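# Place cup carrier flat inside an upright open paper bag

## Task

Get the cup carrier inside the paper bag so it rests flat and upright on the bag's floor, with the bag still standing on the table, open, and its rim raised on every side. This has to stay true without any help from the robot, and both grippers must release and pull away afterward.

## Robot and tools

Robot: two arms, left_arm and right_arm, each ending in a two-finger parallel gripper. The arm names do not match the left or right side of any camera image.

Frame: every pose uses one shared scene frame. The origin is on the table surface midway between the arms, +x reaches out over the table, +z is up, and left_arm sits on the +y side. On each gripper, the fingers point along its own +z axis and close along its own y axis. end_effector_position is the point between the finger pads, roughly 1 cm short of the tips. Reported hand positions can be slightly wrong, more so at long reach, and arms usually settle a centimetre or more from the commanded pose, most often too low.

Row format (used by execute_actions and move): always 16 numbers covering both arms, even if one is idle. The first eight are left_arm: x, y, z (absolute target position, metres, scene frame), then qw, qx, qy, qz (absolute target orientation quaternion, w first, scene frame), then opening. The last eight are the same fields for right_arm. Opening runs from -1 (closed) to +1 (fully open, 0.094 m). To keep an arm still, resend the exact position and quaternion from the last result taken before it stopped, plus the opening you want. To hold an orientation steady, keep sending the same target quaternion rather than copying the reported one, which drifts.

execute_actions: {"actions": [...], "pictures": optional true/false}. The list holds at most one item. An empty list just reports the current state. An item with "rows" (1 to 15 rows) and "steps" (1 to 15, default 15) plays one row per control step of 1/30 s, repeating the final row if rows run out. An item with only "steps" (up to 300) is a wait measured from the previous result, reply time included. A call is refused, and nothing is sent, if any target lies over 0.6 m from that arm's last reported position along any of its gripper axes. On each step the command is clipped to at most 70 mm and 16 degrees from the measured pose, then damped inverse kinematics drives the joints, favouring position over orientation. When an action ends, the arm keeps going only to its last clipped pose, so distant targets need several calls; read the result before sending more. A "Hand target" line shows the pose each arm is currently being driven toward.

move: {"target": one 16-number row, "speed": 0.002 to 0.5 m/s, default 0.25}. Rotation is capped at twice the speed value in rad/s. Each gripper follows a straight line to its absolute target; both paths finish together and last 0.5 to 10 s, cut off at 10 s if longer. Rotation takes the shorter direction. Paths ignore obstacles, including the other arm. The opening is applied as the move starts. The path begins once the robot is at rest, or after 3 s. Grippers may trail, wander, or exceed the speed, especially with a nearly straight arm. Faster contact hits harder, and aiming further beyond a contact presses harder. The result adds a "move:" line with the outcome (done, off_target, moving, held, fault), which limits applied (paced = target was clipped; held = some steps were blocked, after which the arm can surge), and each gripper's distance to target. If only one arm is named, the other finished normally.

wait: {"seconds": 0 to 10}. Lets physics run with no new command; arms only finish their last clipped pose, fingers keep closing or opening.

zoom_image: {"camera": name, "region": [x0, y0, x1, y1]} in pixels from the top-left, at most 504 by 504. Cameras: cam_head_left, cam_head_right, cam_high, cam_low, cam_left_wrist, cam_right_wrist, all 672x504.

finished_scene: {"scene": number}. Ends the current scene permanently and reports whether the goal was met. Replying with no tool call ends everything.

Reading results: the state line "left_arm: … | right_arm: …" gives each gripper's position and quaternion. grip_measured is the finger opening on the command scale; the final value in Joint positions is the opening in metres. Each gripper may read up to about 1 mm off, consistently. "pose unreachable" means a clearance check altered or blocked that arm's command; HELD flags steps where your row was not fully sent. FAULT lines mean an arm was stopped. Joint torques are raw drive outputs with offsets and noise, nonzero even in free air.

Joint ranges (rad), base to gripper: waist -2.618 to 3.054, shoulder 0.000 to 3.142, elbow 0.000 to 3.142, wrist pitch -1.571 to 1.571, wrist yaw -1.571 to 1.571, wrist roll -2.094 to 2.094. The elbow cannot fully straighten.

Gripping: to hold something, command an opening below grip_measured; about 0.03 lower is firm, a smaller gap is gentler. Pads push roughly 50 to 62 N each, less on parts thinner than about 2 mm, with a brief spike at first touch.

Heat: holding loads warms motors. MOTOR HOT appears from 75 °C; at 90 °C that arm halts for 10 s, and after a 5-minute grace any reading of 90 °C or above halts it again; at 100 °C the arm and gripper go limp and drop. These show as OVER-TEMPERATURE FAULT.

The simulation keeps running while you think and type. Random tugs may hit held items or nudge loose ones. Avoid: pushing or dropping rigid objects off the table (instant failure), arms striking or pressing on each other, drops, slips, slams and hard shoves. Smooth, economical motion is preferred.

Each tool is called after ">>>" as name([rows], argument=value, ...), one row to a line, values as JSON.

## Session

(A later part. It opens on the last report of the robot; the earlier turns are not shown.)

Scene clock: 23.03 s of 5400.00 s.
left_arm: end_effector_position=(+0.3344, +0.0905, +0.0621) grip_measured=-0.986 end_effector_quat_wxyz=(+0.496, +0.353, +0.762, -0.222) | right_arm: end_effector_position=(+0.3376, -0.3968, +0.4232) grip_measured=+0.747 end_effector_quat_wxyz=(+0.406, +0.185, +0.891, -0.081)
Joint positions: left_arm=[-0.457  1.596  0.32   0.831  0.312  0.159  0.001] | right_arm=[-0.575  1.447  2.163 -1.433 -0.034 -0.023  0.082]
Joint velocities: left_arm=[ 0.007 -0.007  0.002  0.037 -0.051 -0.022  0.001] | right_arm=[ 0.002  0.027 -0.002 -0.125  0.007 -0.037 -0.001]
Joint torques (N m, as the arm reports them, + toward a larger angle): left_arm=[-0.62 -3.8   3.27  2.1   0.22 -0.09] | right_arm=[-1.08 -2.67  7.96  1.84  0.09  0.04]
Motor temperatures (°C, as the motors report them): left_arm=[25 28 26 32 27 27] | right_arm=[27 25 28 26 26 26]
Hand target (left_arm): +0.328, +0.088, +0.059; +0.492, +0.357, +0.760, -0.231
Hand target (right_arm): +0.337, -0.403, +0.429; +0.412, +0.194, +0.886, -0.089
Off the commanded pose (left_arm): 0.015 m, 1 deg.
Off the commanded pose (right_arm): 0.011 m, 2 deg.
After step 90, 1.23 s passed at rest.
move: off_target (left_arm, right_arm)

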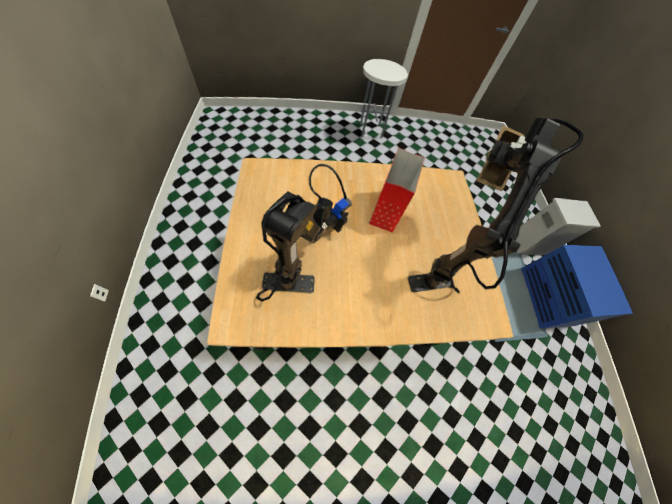

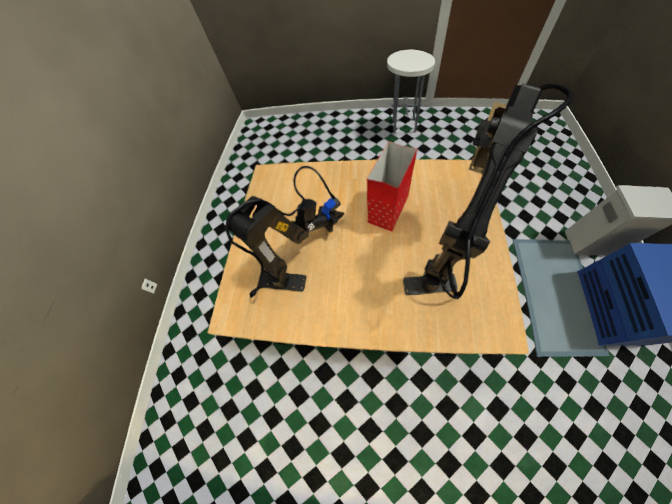

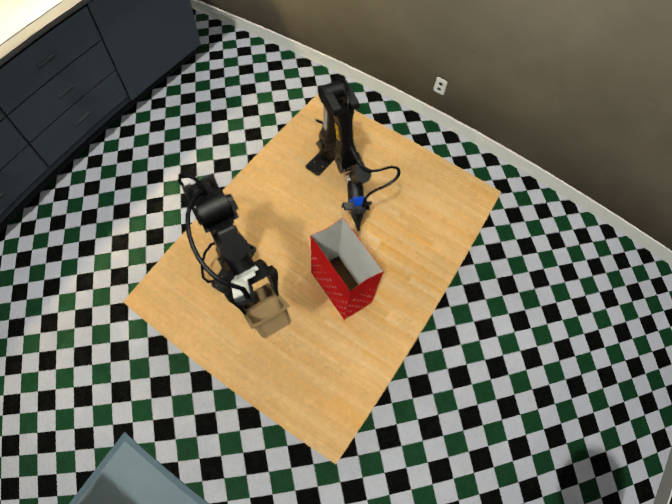

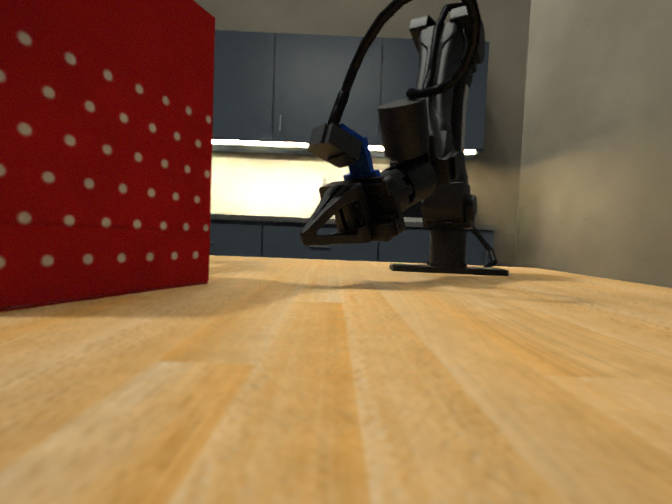

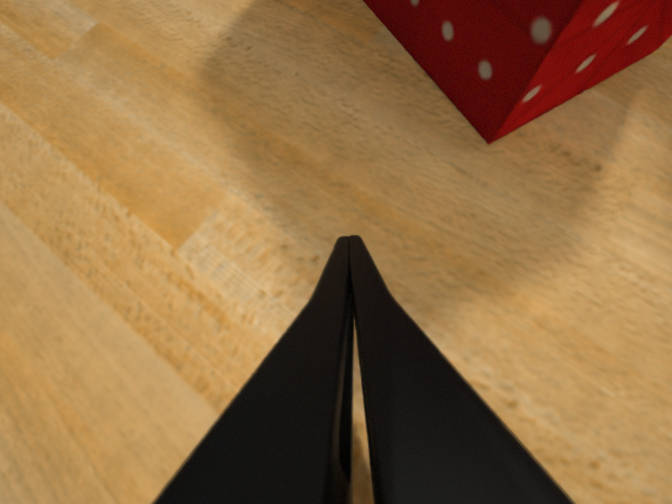

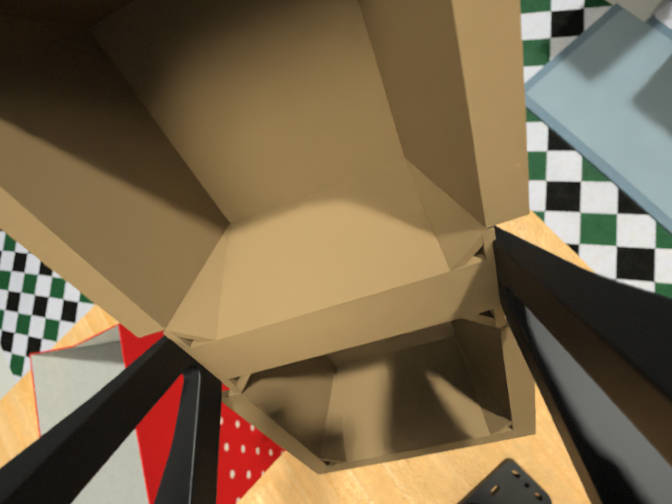

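>>> move(target=[0.365,0.02,0.055,0.426,0.513,0.668,-0.327,-1,0.33,-0.4,0.43,0.41,0.2,0.885,-0.093,0.7])

>>> move(target=[0.335,-0.11,0.055,0.426,0.513,0.668,-0.327,-1,0.33,-0.4,0.43,0.41,0.2,0.885,-0.093,0.7], speed=0.06)

Scene clock: 27.70 s of 5400.00 s.
left_arm: end_effector_position=(+0.3607, +0.0220, +0.0483) grip_measured=-0.986 end_effector_quat_wxyz=(+0.423, +0.511, +0.675, -0.323) | right_arm: end_effector_position=(+0.3365, -0.3999, +0.4136) grip_measured=+0.747 end_effector_quat_wxyz=(+0.386, +0.197, +0.897, -0.082)
Joint positions: left_arm=[-0.418  1.905  0.737  0.551  0.724  0.436  0.001] | right_arm=[-0.575  1.463  2.163 -1.459 -0.016 -0.009  0.082]
Joint velocities: left_arm=[-0.002 -0.027  0.002 -0.007  0.007 -0.022 -0.001] | right_arm=[ 0.002 -0.017  0.002 -0.007 -0.022  0.007  0.001]
Joint torques (N m, as the arm reports them, + toward a larger angle): left_arm=[ 0.71 -6.85  6.73  1.45  0.46  0.05] | right_arm=[-0.24 -5.9   7.27  1.74  0.13  0.03]
Motor temperatures (°C, as the motors report them): left_arm=[25 28 26 33 27 27] | right_arm=[27 26 28 28 26 26]
Hand target (left_arm): +0.366, +0.020, +0.055; +0.428, +0.514, +0.668, -0.327
Hand target (right_arm): +0.330, -0.400, +0.430; +0.410, +0.200, +0.885, -0.093
Off the commanded pose (left_arm): 0.008 m, 1 deg.
Off the commanded pose (right_arm): 0.018 m, 3 deg.
After step 90, 0.10 s passed at rest.
move: off_target (right_arm)

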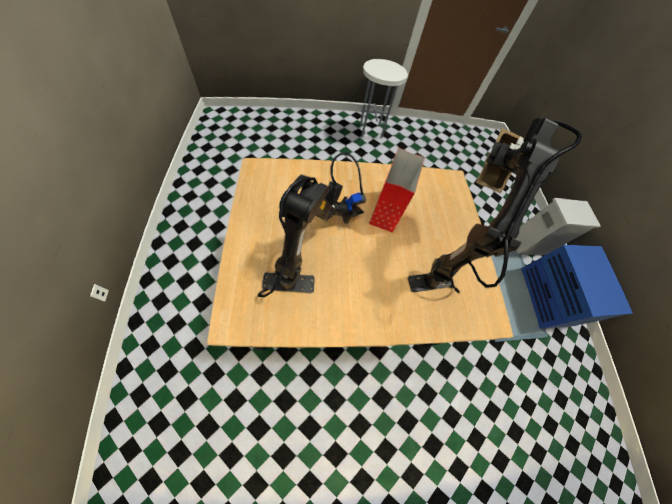

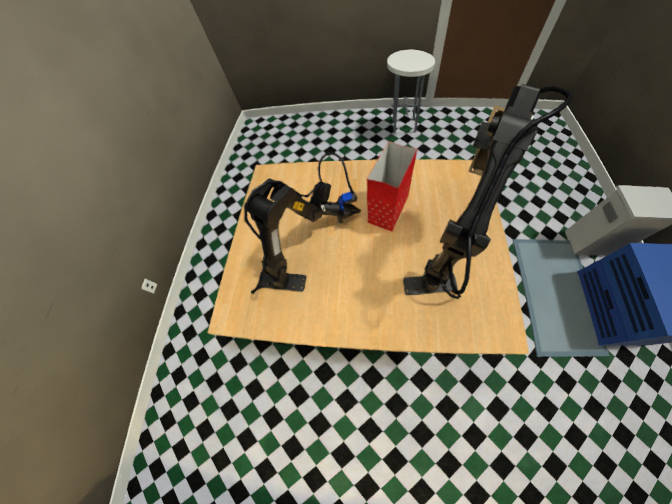

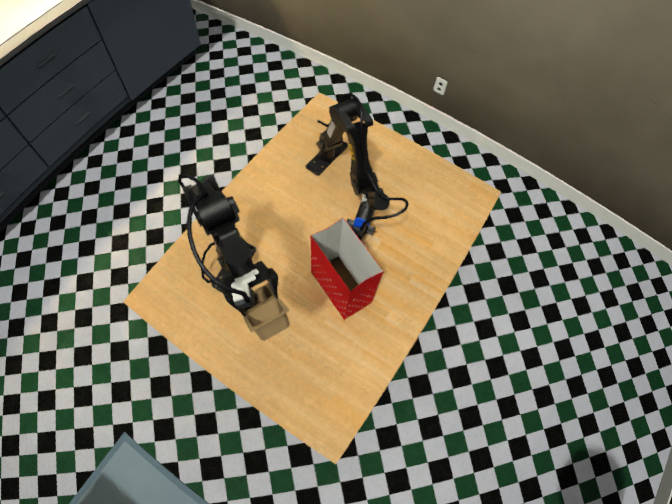

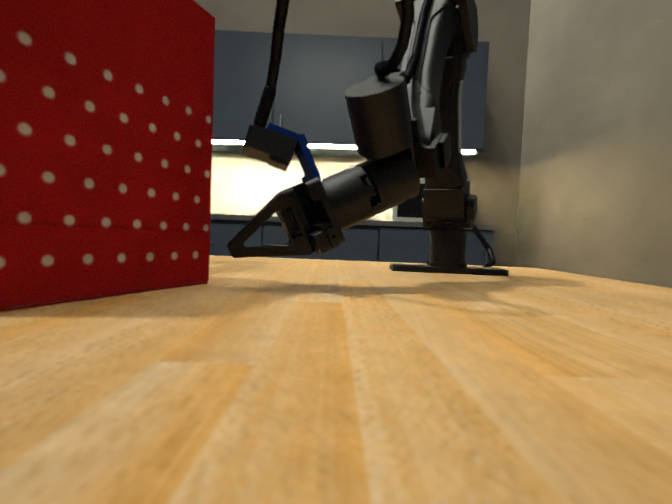

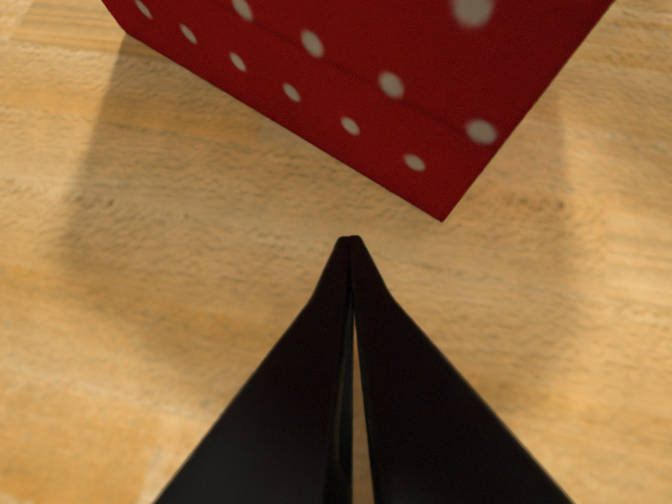

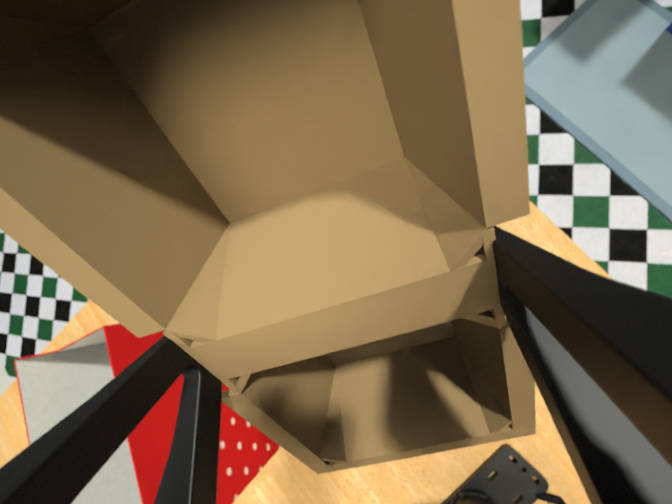

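Scene clock: 30.27 s of 5400.00 s.
left_arm: end_effector_position=(+0.3312, -0.1029, +0.0471) grip_measured=-0.986 end_effector_quat_wxyz=(+0.416, +0.515, +0.674, -0.329) | right_arm: end_effector_position=(+0.3365, -0.3999, +0.4136) grip_measured=+0.747 end_effector_quat_wxyz=(+0.386, +0.197, +0.897, -0.082)
Joint positions: left_arm=[-0.756  2.061  0.956  0.595  0.455  0.224  0.001] | right_arm=[-0.575  1.463  2.163 -1.459 -0.016 -0.009  0.082]
Joint velocities: left_arm=[-0.012 -0.007 -0.012  0.022 -0.022 -0.037 -0.   ] | right_arm=[-0.002  0.002  0.007 -0.022  0.022 -0.037 -0.   ]
Joint torques (N m, as the arm reports them, + toward a larger angle): left_arm=[-0.44 -8.5   7.26  1.83  0.02 -0.04] | right_arm=[-0.27 -5.88  7.37  1.74  0.12  0.03]
Motor temperatures (°C, as the motors report them): left_arm=[25 28 26 33 27 27] | right_arm=[27 26 28 28 26 26]
Hand target (left_arm): +0.336, -0.110, +0.056; +0.427, +0.512, +0.668, -0.330
Hand target (right_arm): +0.330, -0.400, +0.430; +0.410, +0.200, +0.885, -0.093
Off the commanded pose (left_arm): 0.011 m, 1 deg.
Off the commanded pose (right_arm): 0.018 m, 3 deg.
move: off_target (left_arm, right_arm)

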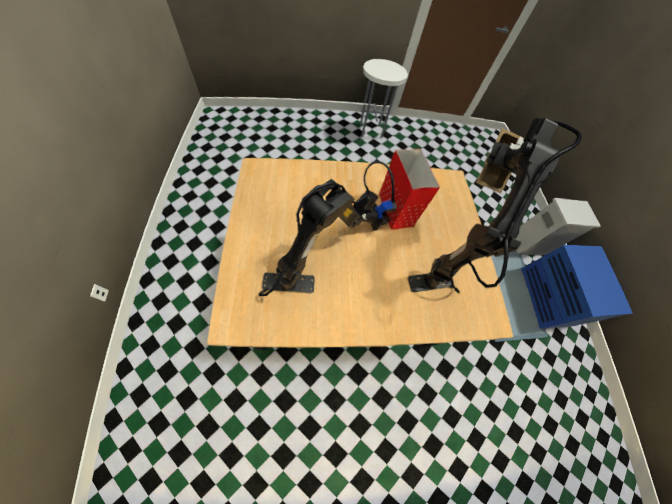

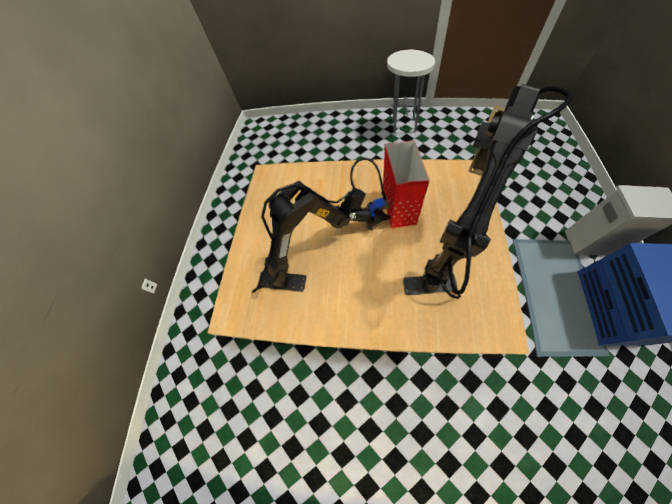

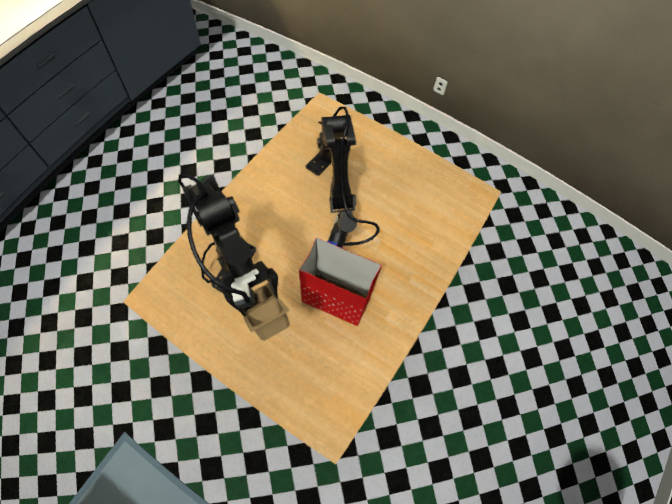

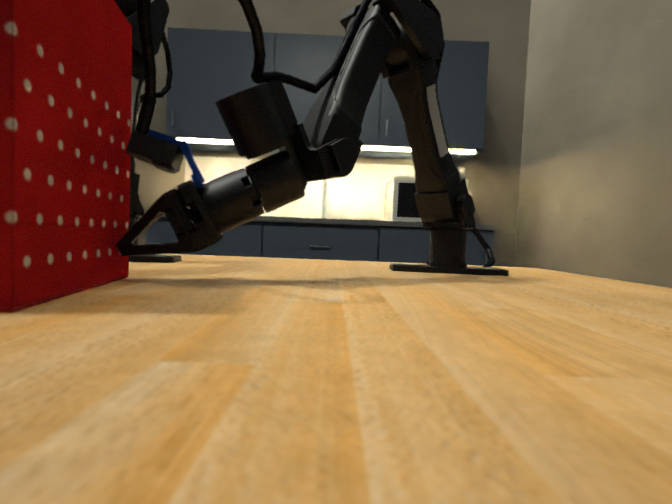

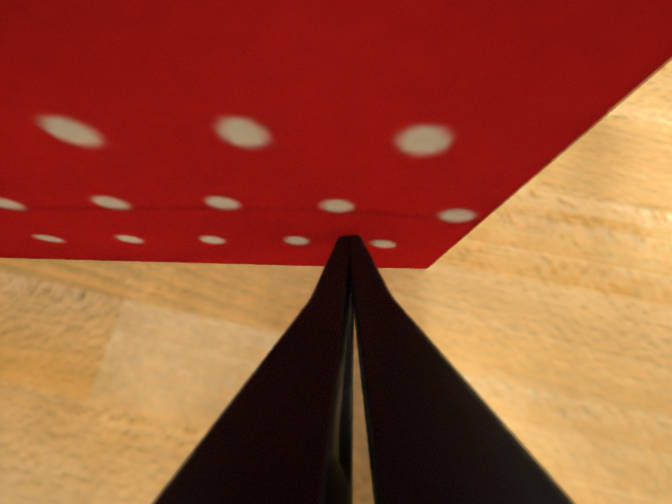

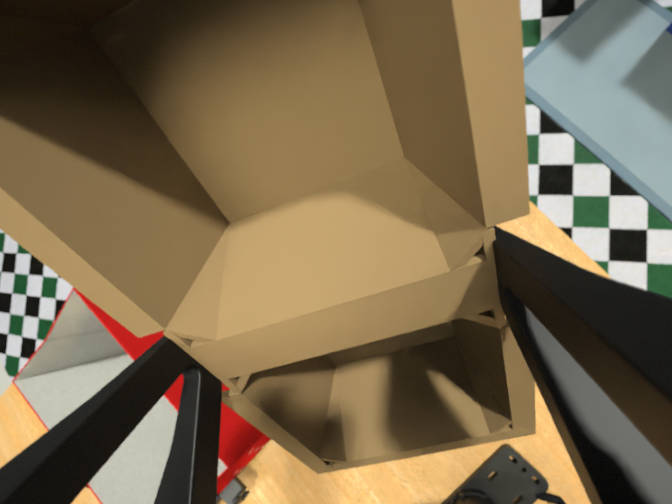

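>>> move(target=[0.32,0.15,0.08,0.487,0.357,0.764,-0.227,-1,0.41,-0.155,0.42,0.42,-0.087,0.902,0.04,0.7])

>>> move(target=[0.32,0.15,0.08,0.487,0.357,0.764,-0.227,-1,0.41,-0.155,0.355,0.34,-0.09,0.935,0.033,0.7], speed=0.1)

>>> zoom_image(camera="cam_high", region=[260,190,420,330])

>>> zoom_image(camera="cam_head_left", region=[350,90,510,240])

Scene clock: 37.40 s of 5400.00 s.
left_arm: end_effector_position=(+0.3194, +0.1500, +0.0755) grip_measured=-0.986 end_effector_quat_wxyz=(+0.483, +0.357, +0.769, -0.219) | right_arm: end_effector_position=(+0.4029, -0.1544, +0.4087) grip_measured=+0.747 end_effector_quat_wxyz=(+0.395, -0.089, +0.913, +0.036)
Joint positions: left_arm=[-0.213  1.31   0.25   0.529  0.525  0.296  0.001] | right_arm=[ 0.228  1.634  2.291 -1.418  0.12   0.107  0.082]
Joint velocities: left_arm=[-0.012  0.012 -0.007 -0.007  0.022  0.037 -0.001] | right_arm=[ 0.012 -0.017  0.002 -0.066 -0.007 -0.037 -0.001]
Joint torques (N m, as the arm reports them, + toward a larger angle): left_arm=[ 0.72 -4.33  4.64  1.61  0.33  0.05] | right_arm=[ 0.77 -5.09  8.25  1.8   0.22 -0.04]
Motor temperatures (°C, as the motors report them): left_arm=[25 29 26 33 27 27] | right_arm=[27 26 28 29 26 26]
Hand target (left_arm): +0.316, +0.151, +0.078; +0.485, +0.360, +0.765, -0.222
Hand target (right_arm): +0.407, -0.152, +0.419; +0.414, -0.090, +0.905, +0.035
Off the commanded pose (left_arm): 0.005 m, 1 deg.
Off the commanded pose (right_arm): 0.013 m, 3 deg.
After step 90, 2.17 s passed at rest.
move: off_target (right_arm)

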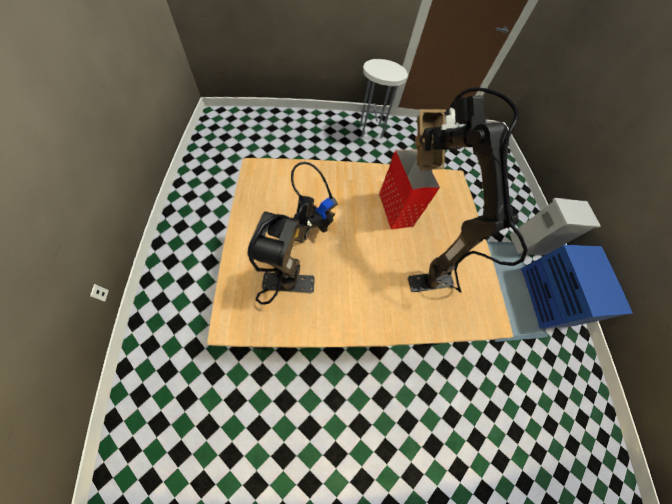

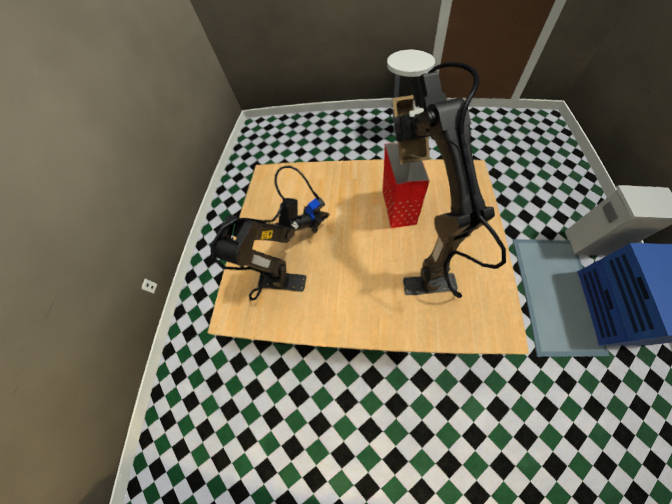

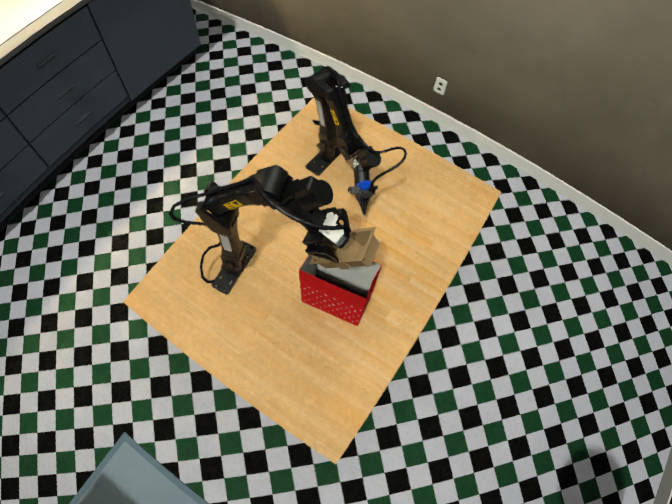

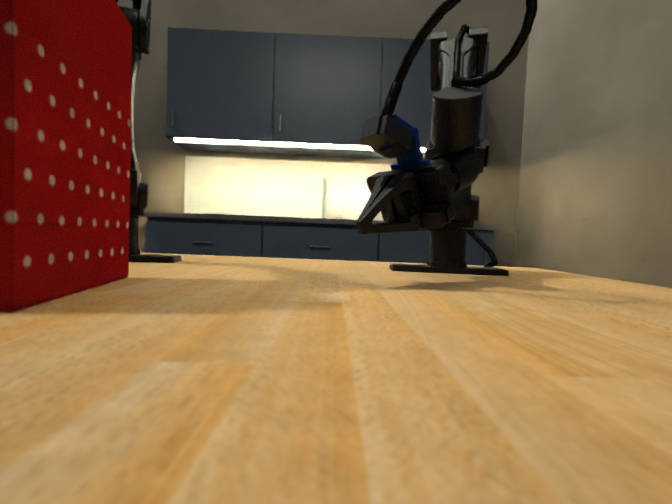

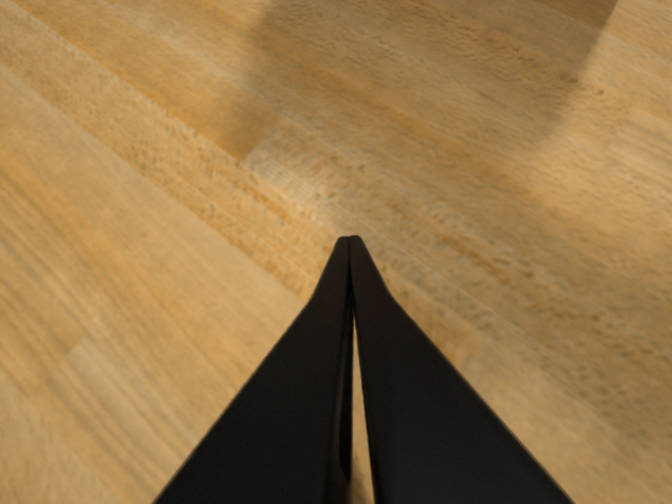

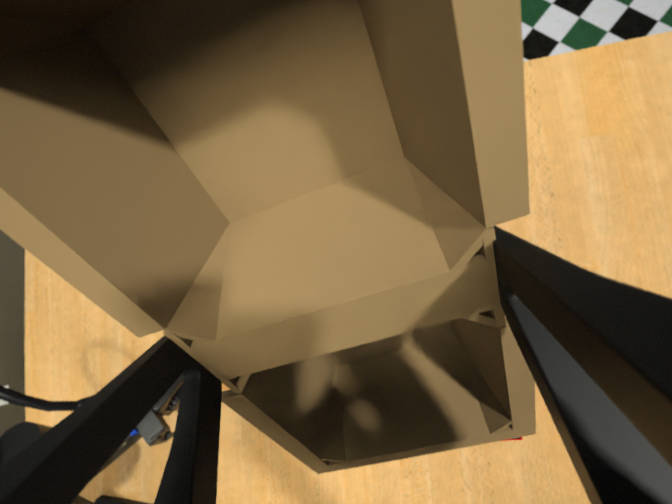

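Scene clock: 38.50 s of 5400.00 s.
left_arm: end_effector_position=(+0.3191, +0.1503, +0.0758) grip_measured=-0.986 end_effector_quat_wxyz=(+0.482, +0.357, +0.769, -0.222) | right_arm: end_effector_position=(+0.4103, -0.1511, +0.3423) grip_measured=+0.747 end_effector_quat_wxyz=(+0.317, -0.097, +0.943, +0.027)
Joint positions: left_arm=[-0.208  1.31   0.25   0.528  0.535  0.296  0.001] | right_arm=[ 0.217  1.634  2.073 -1.368  0.095  0.107  0.082]
Joint velocities: left_arm=[ 0.007 -0.002  0.012  0.066  0.022  0.007  0.001] | right_arm=[-0.007 -0.002 -0.012 -0.037 -0.022  0.007 -0.001]
Joint torques (N m, as the arm reports them, + toward a larger angle): left_arm=[ 0.65 -3.01  5.43  1.78  0.35 -0.03] | right_arm=[-1.02 -9.56  5.38  1.67  0.01  0.01]
Motor temperatures (°C, as the motors report them): left_arm=[25 29 26 33 27 27] | right_arm=[27 26 28 29 26 26]
Hand target (left_arm): +0.320, +0.150, +0.080; +0.487, +0.357, +0.764, -0.227
Hand target (right_arm): +0.409, -0.155, +0.355; +0.340, -0.089, +0.936, +0.033
Off the commanded pose (left_arm): 0.004 m, 1 deg.
Off the commanded pose (right_arm): 0.013 m, 3 deg.
move: off_target (right_arm)

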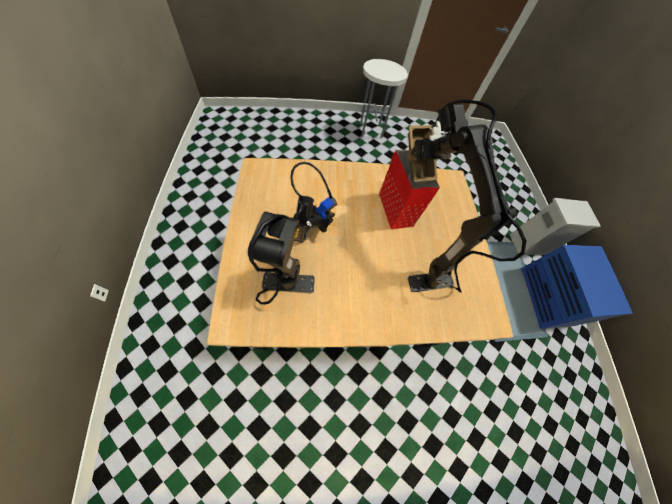

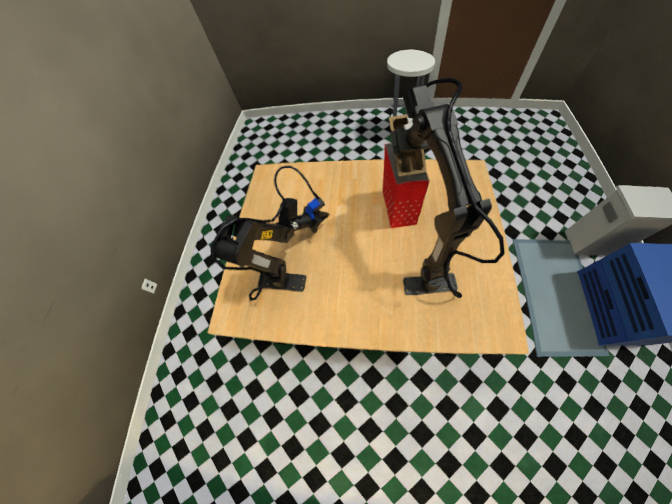

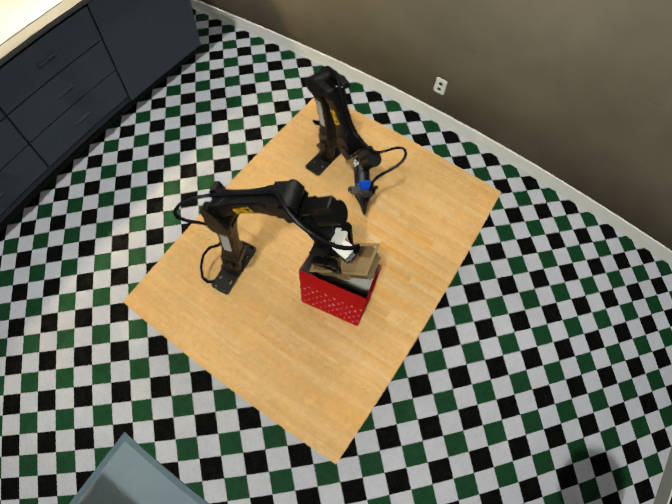

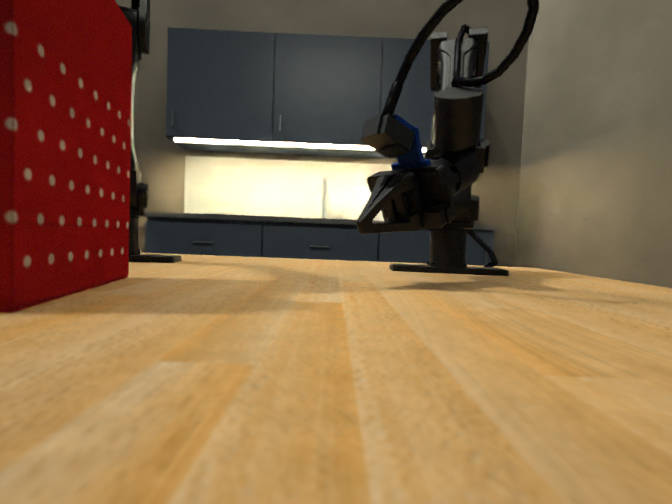

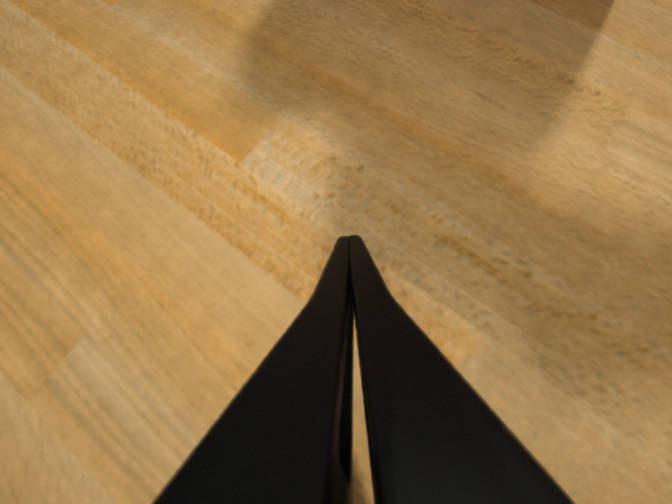

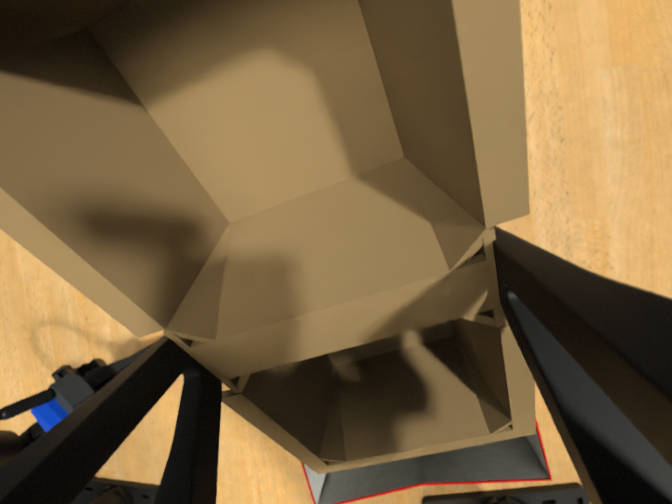

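Region (260, 190, 420, 330) of cam_high's 672x504 image, scaled by 3.150, with more detail than that image has; it fills the top 441 rows of this view, and the rest is white.

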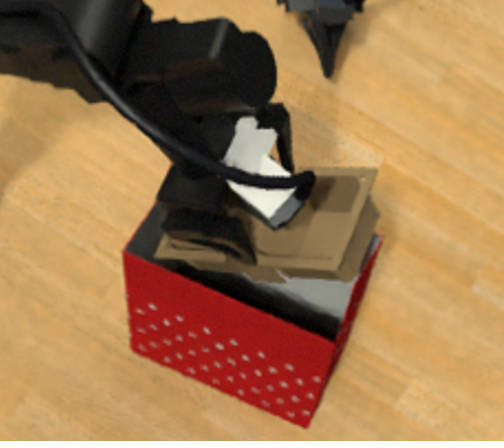

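Region (350, 90, 510, 240) of cam_head_left's 672x504 image, scaled by 3.150, with more detail than that image has; it fills the top 472 rows of this view, and the rest is white.

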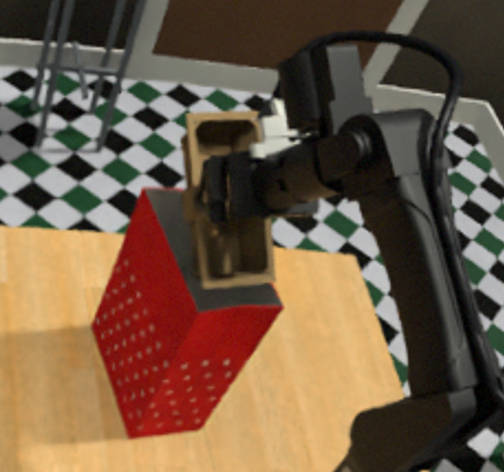

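>>> execute_actions(actions=[])

>>> move(target=[0.32,0.15,0.08,0.487,0.357,0.764,-0.227,-1,0.405,-0.152,0.28,0.258,-0.093,0.961,0.025,0.7], speed=0.07)

Scene clock: 48.63 s of 5400.00 s.
left_arm: end_effector_position=(+0.3191, +0.1503, +0.0758) grip_measured=-0.986 end_effector_quat_wxyz=(+0.482, +0.357, +0.769, -0.222) | right_arm: end_effector_position=(+0.4106, -0.1510, +0.3425) grip_measured=+0.747 end_effector_quat_wxyz=(+0.318, -0.096, +0.943, +0.027)
Joint positions: left_arm=[-0.208  1.31   0.25   0.528  0.535  0.296  0.001] | right_arm=[ 0.217  1.634  2.073 -1.366  0.095  0.107  0.082]
Joint velocities: left_arm=[ 0.002 -0.007 -0.017  0.007 -0.037 -0.007 -0.   ] | right_arm=[-0.007  0.007 -0.007  0.051 -0.051  0.037 -0.001]
Joint torques (N m, as the arm reports them, + toward a larger angle): left_arm=[ 0.59 -3.06  5.45  1.77  0.36 -0.04] | right_arm=[-1.04 -9.53  5.35  1.65  0.    0.01]
Motor temperatures (°C, as the motors report them): left_arm=[25 29 26 33 27 27] | right_arm=[27 27 28 30 26 26]
Hand target (left_arm): +0.320, +0.150, +0.080; +0.487, +0.357, +0.764, -0.227
Hand target (right_arm): +0.409, -0.155, +0.355; +0.340, -0.089, +0.936, +0.033
Off the commanded pose (left_arm): 0.004 m, 1 deg.
Off the commanded pose (right_arm): 0.013 m, 3 deg.
Steps of this call (steps 1 to 90: nothing new was sent; then 7.13 s passed at rest). Readings (end_effector_position):
1: left_arm (+0.3191, +0.1503, +0.0758) | right_arm (+0.4104, -0.1511, +0.3423)
2: left_arm (+0.3191, +0.1503, +0.0758) | right_arm (+0.4104, -0.1511, +0.3423)
4: left_arm (+0.3191, +0.1503, +0.0758) | right_arm (+0.4105, -0.1511, +0.3424)
8: left_arm (+0.3191, +0.1503, +0.0758) | right_arm (+0.4106, -0.1510, +0.3424)
90: the state above

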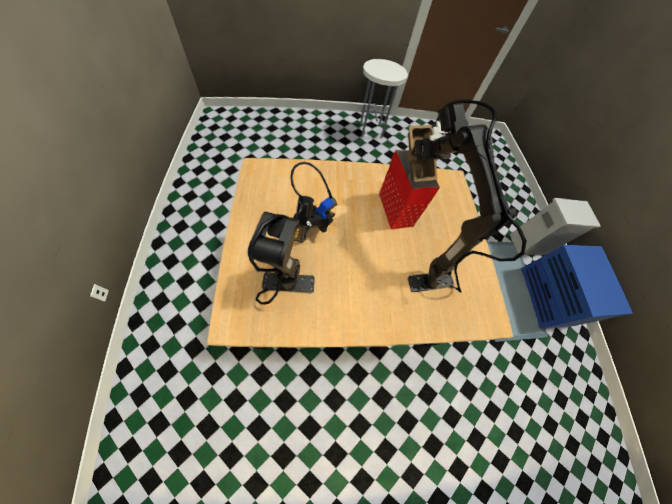

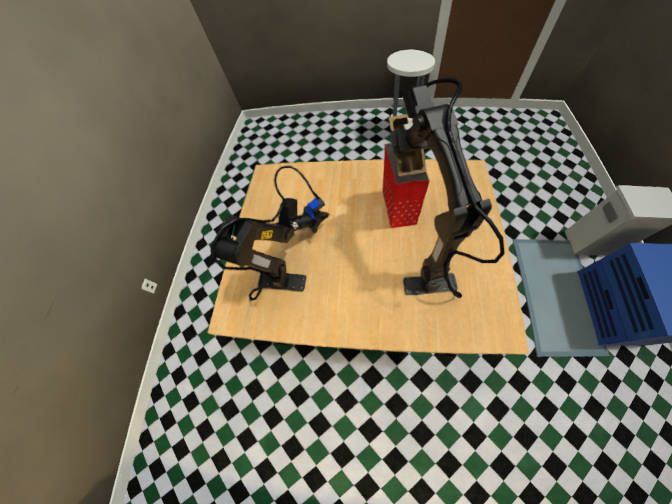

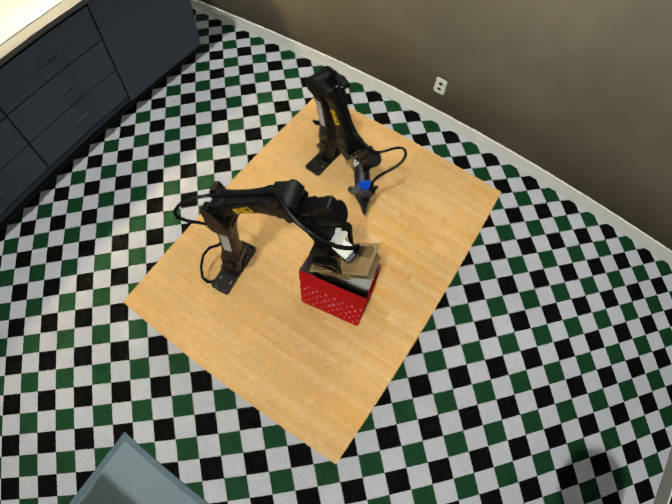

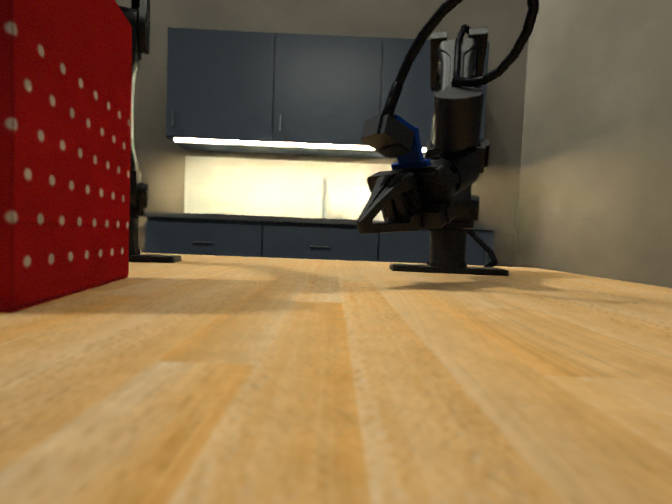

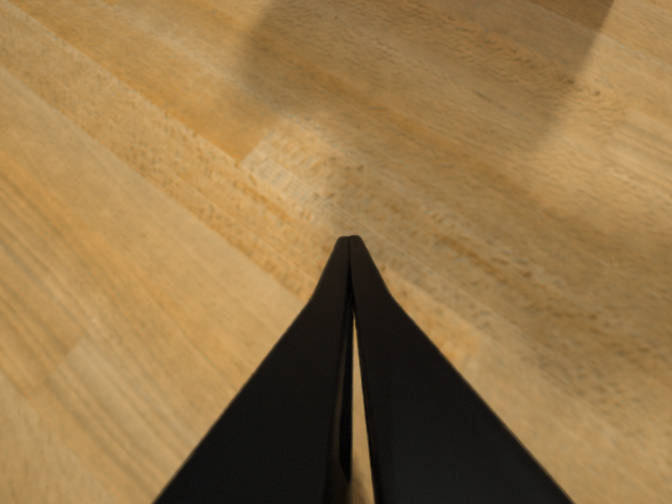

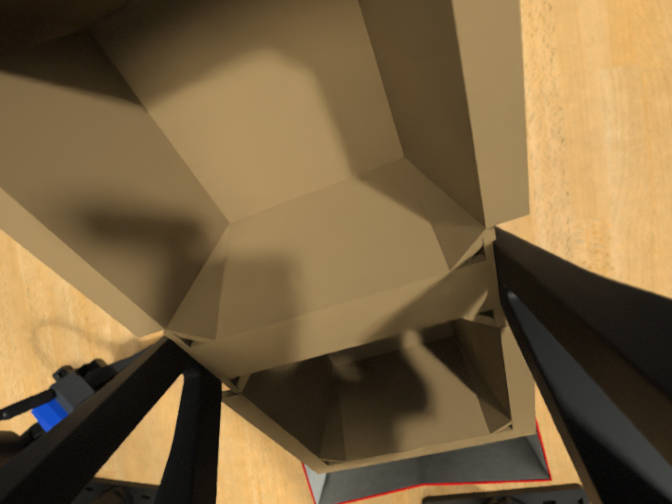

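Scene clock: 50.10 s of 5400.00 s.
left_arm: end_effector_position=(+0.3190, +0.1502, +0.0759) grip_measured=-0.986 end_effector_quat_wxyz=(+0.482, +0.357, +0.768, -0.222) | right_arm: end_effector_position=(+0.4030, -0.1502, +0.2704) grip_measured=+0.747 end_effector_quat_wxyz=(+0.238, -0.099, +0.966, +0.018)
Joint positions: left_arm=[-0.208  1.31   0.25   0.528  0.536  0.296  0.001] | right_arm=[ 0.217  1.621  1.825 -1.299  0.076  0.12   0.082]
Joint velocities: left_arm=[ 0.007 -0.012 -0.002  0.051 -0.007  0.022 -0.001] | right_arm=[-0.007  0.022 -0.002 -0.051 -0.007 -0.037 -0.   ]
Joint torques (N m, as the arm reports them, + toward a larger angle): left_arm=[ 0.67 -3.05  5.59  1.8   0.34 -0.01] | right_arm=[-0.71 -9.64  6.1   1.38 -0.01  0.04]
Motor temperatures (°C, as the motors report them): left_arm=[25 29 26 33 27 27] | right_arm=[27 27 28 30 26 26]
Hand target (left_arm): +0.320, +0.150, +0.080; +0.487, +0.357, +0.764, -0.227
Hand target (right_arm): +0.404, -0.152, +0.280; +0.258, -0.092, +0.962, +0.025
Off the commanded pose (left_arm): 0.004 m, 1 deg.
Off the commanded pose (right_arm): 0.010 m, 3 deg.
move: off_target (right_arm)

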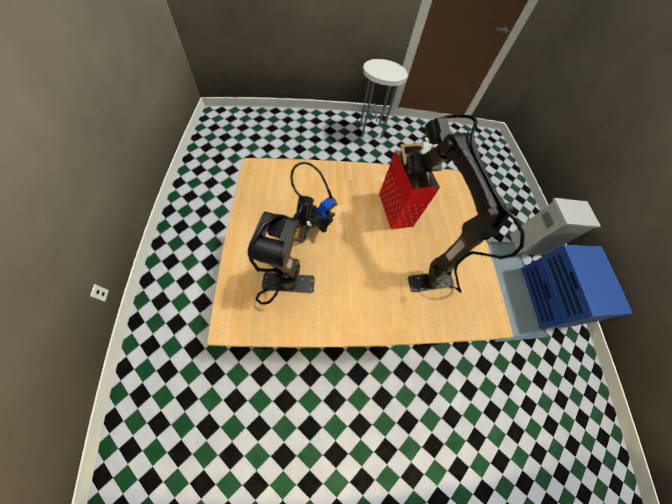

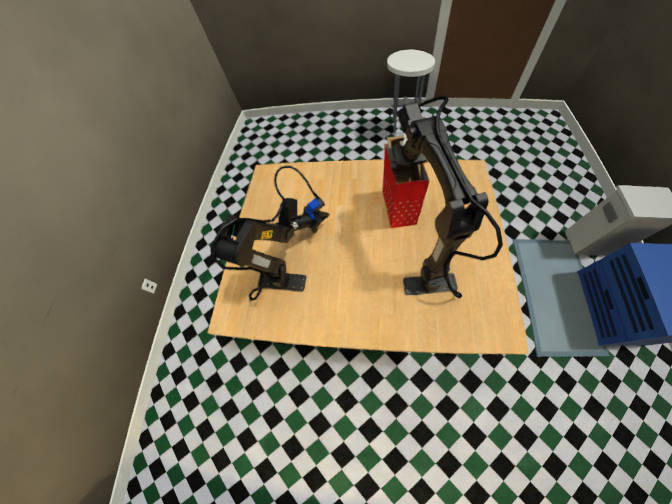

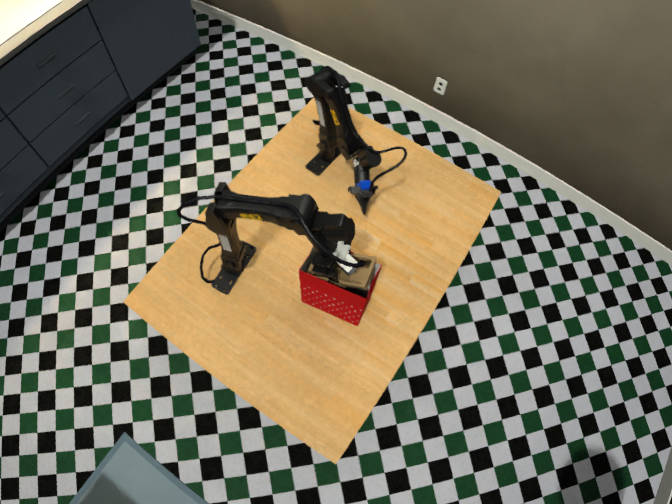

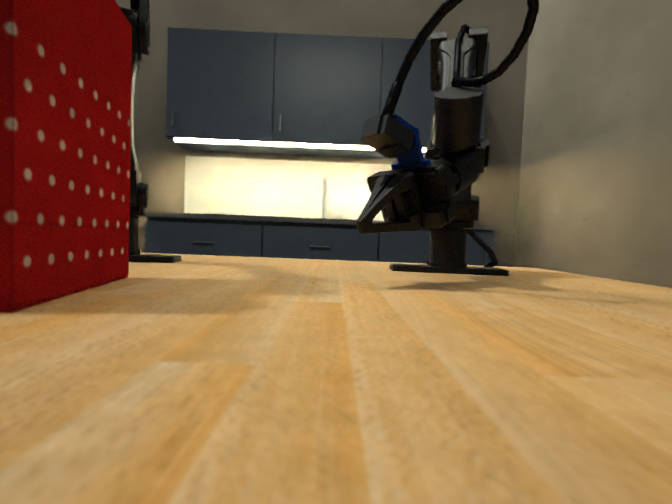

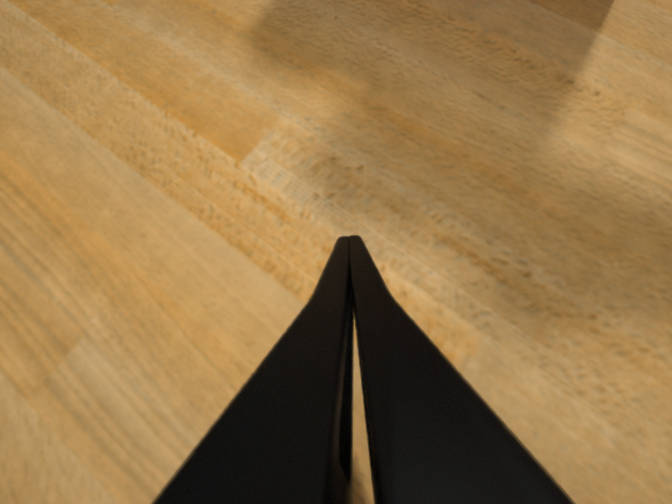

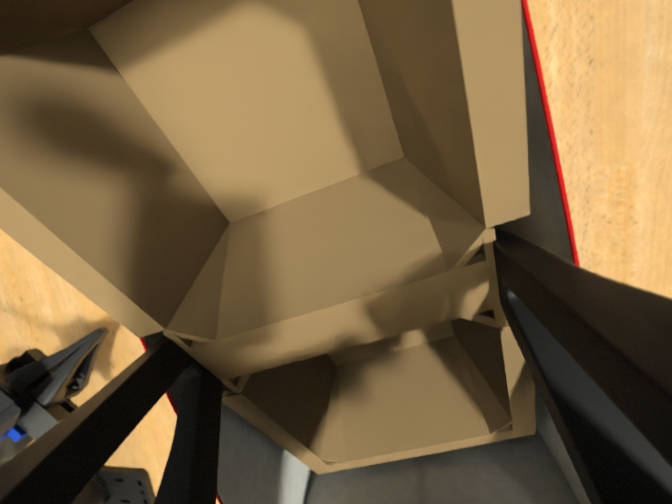

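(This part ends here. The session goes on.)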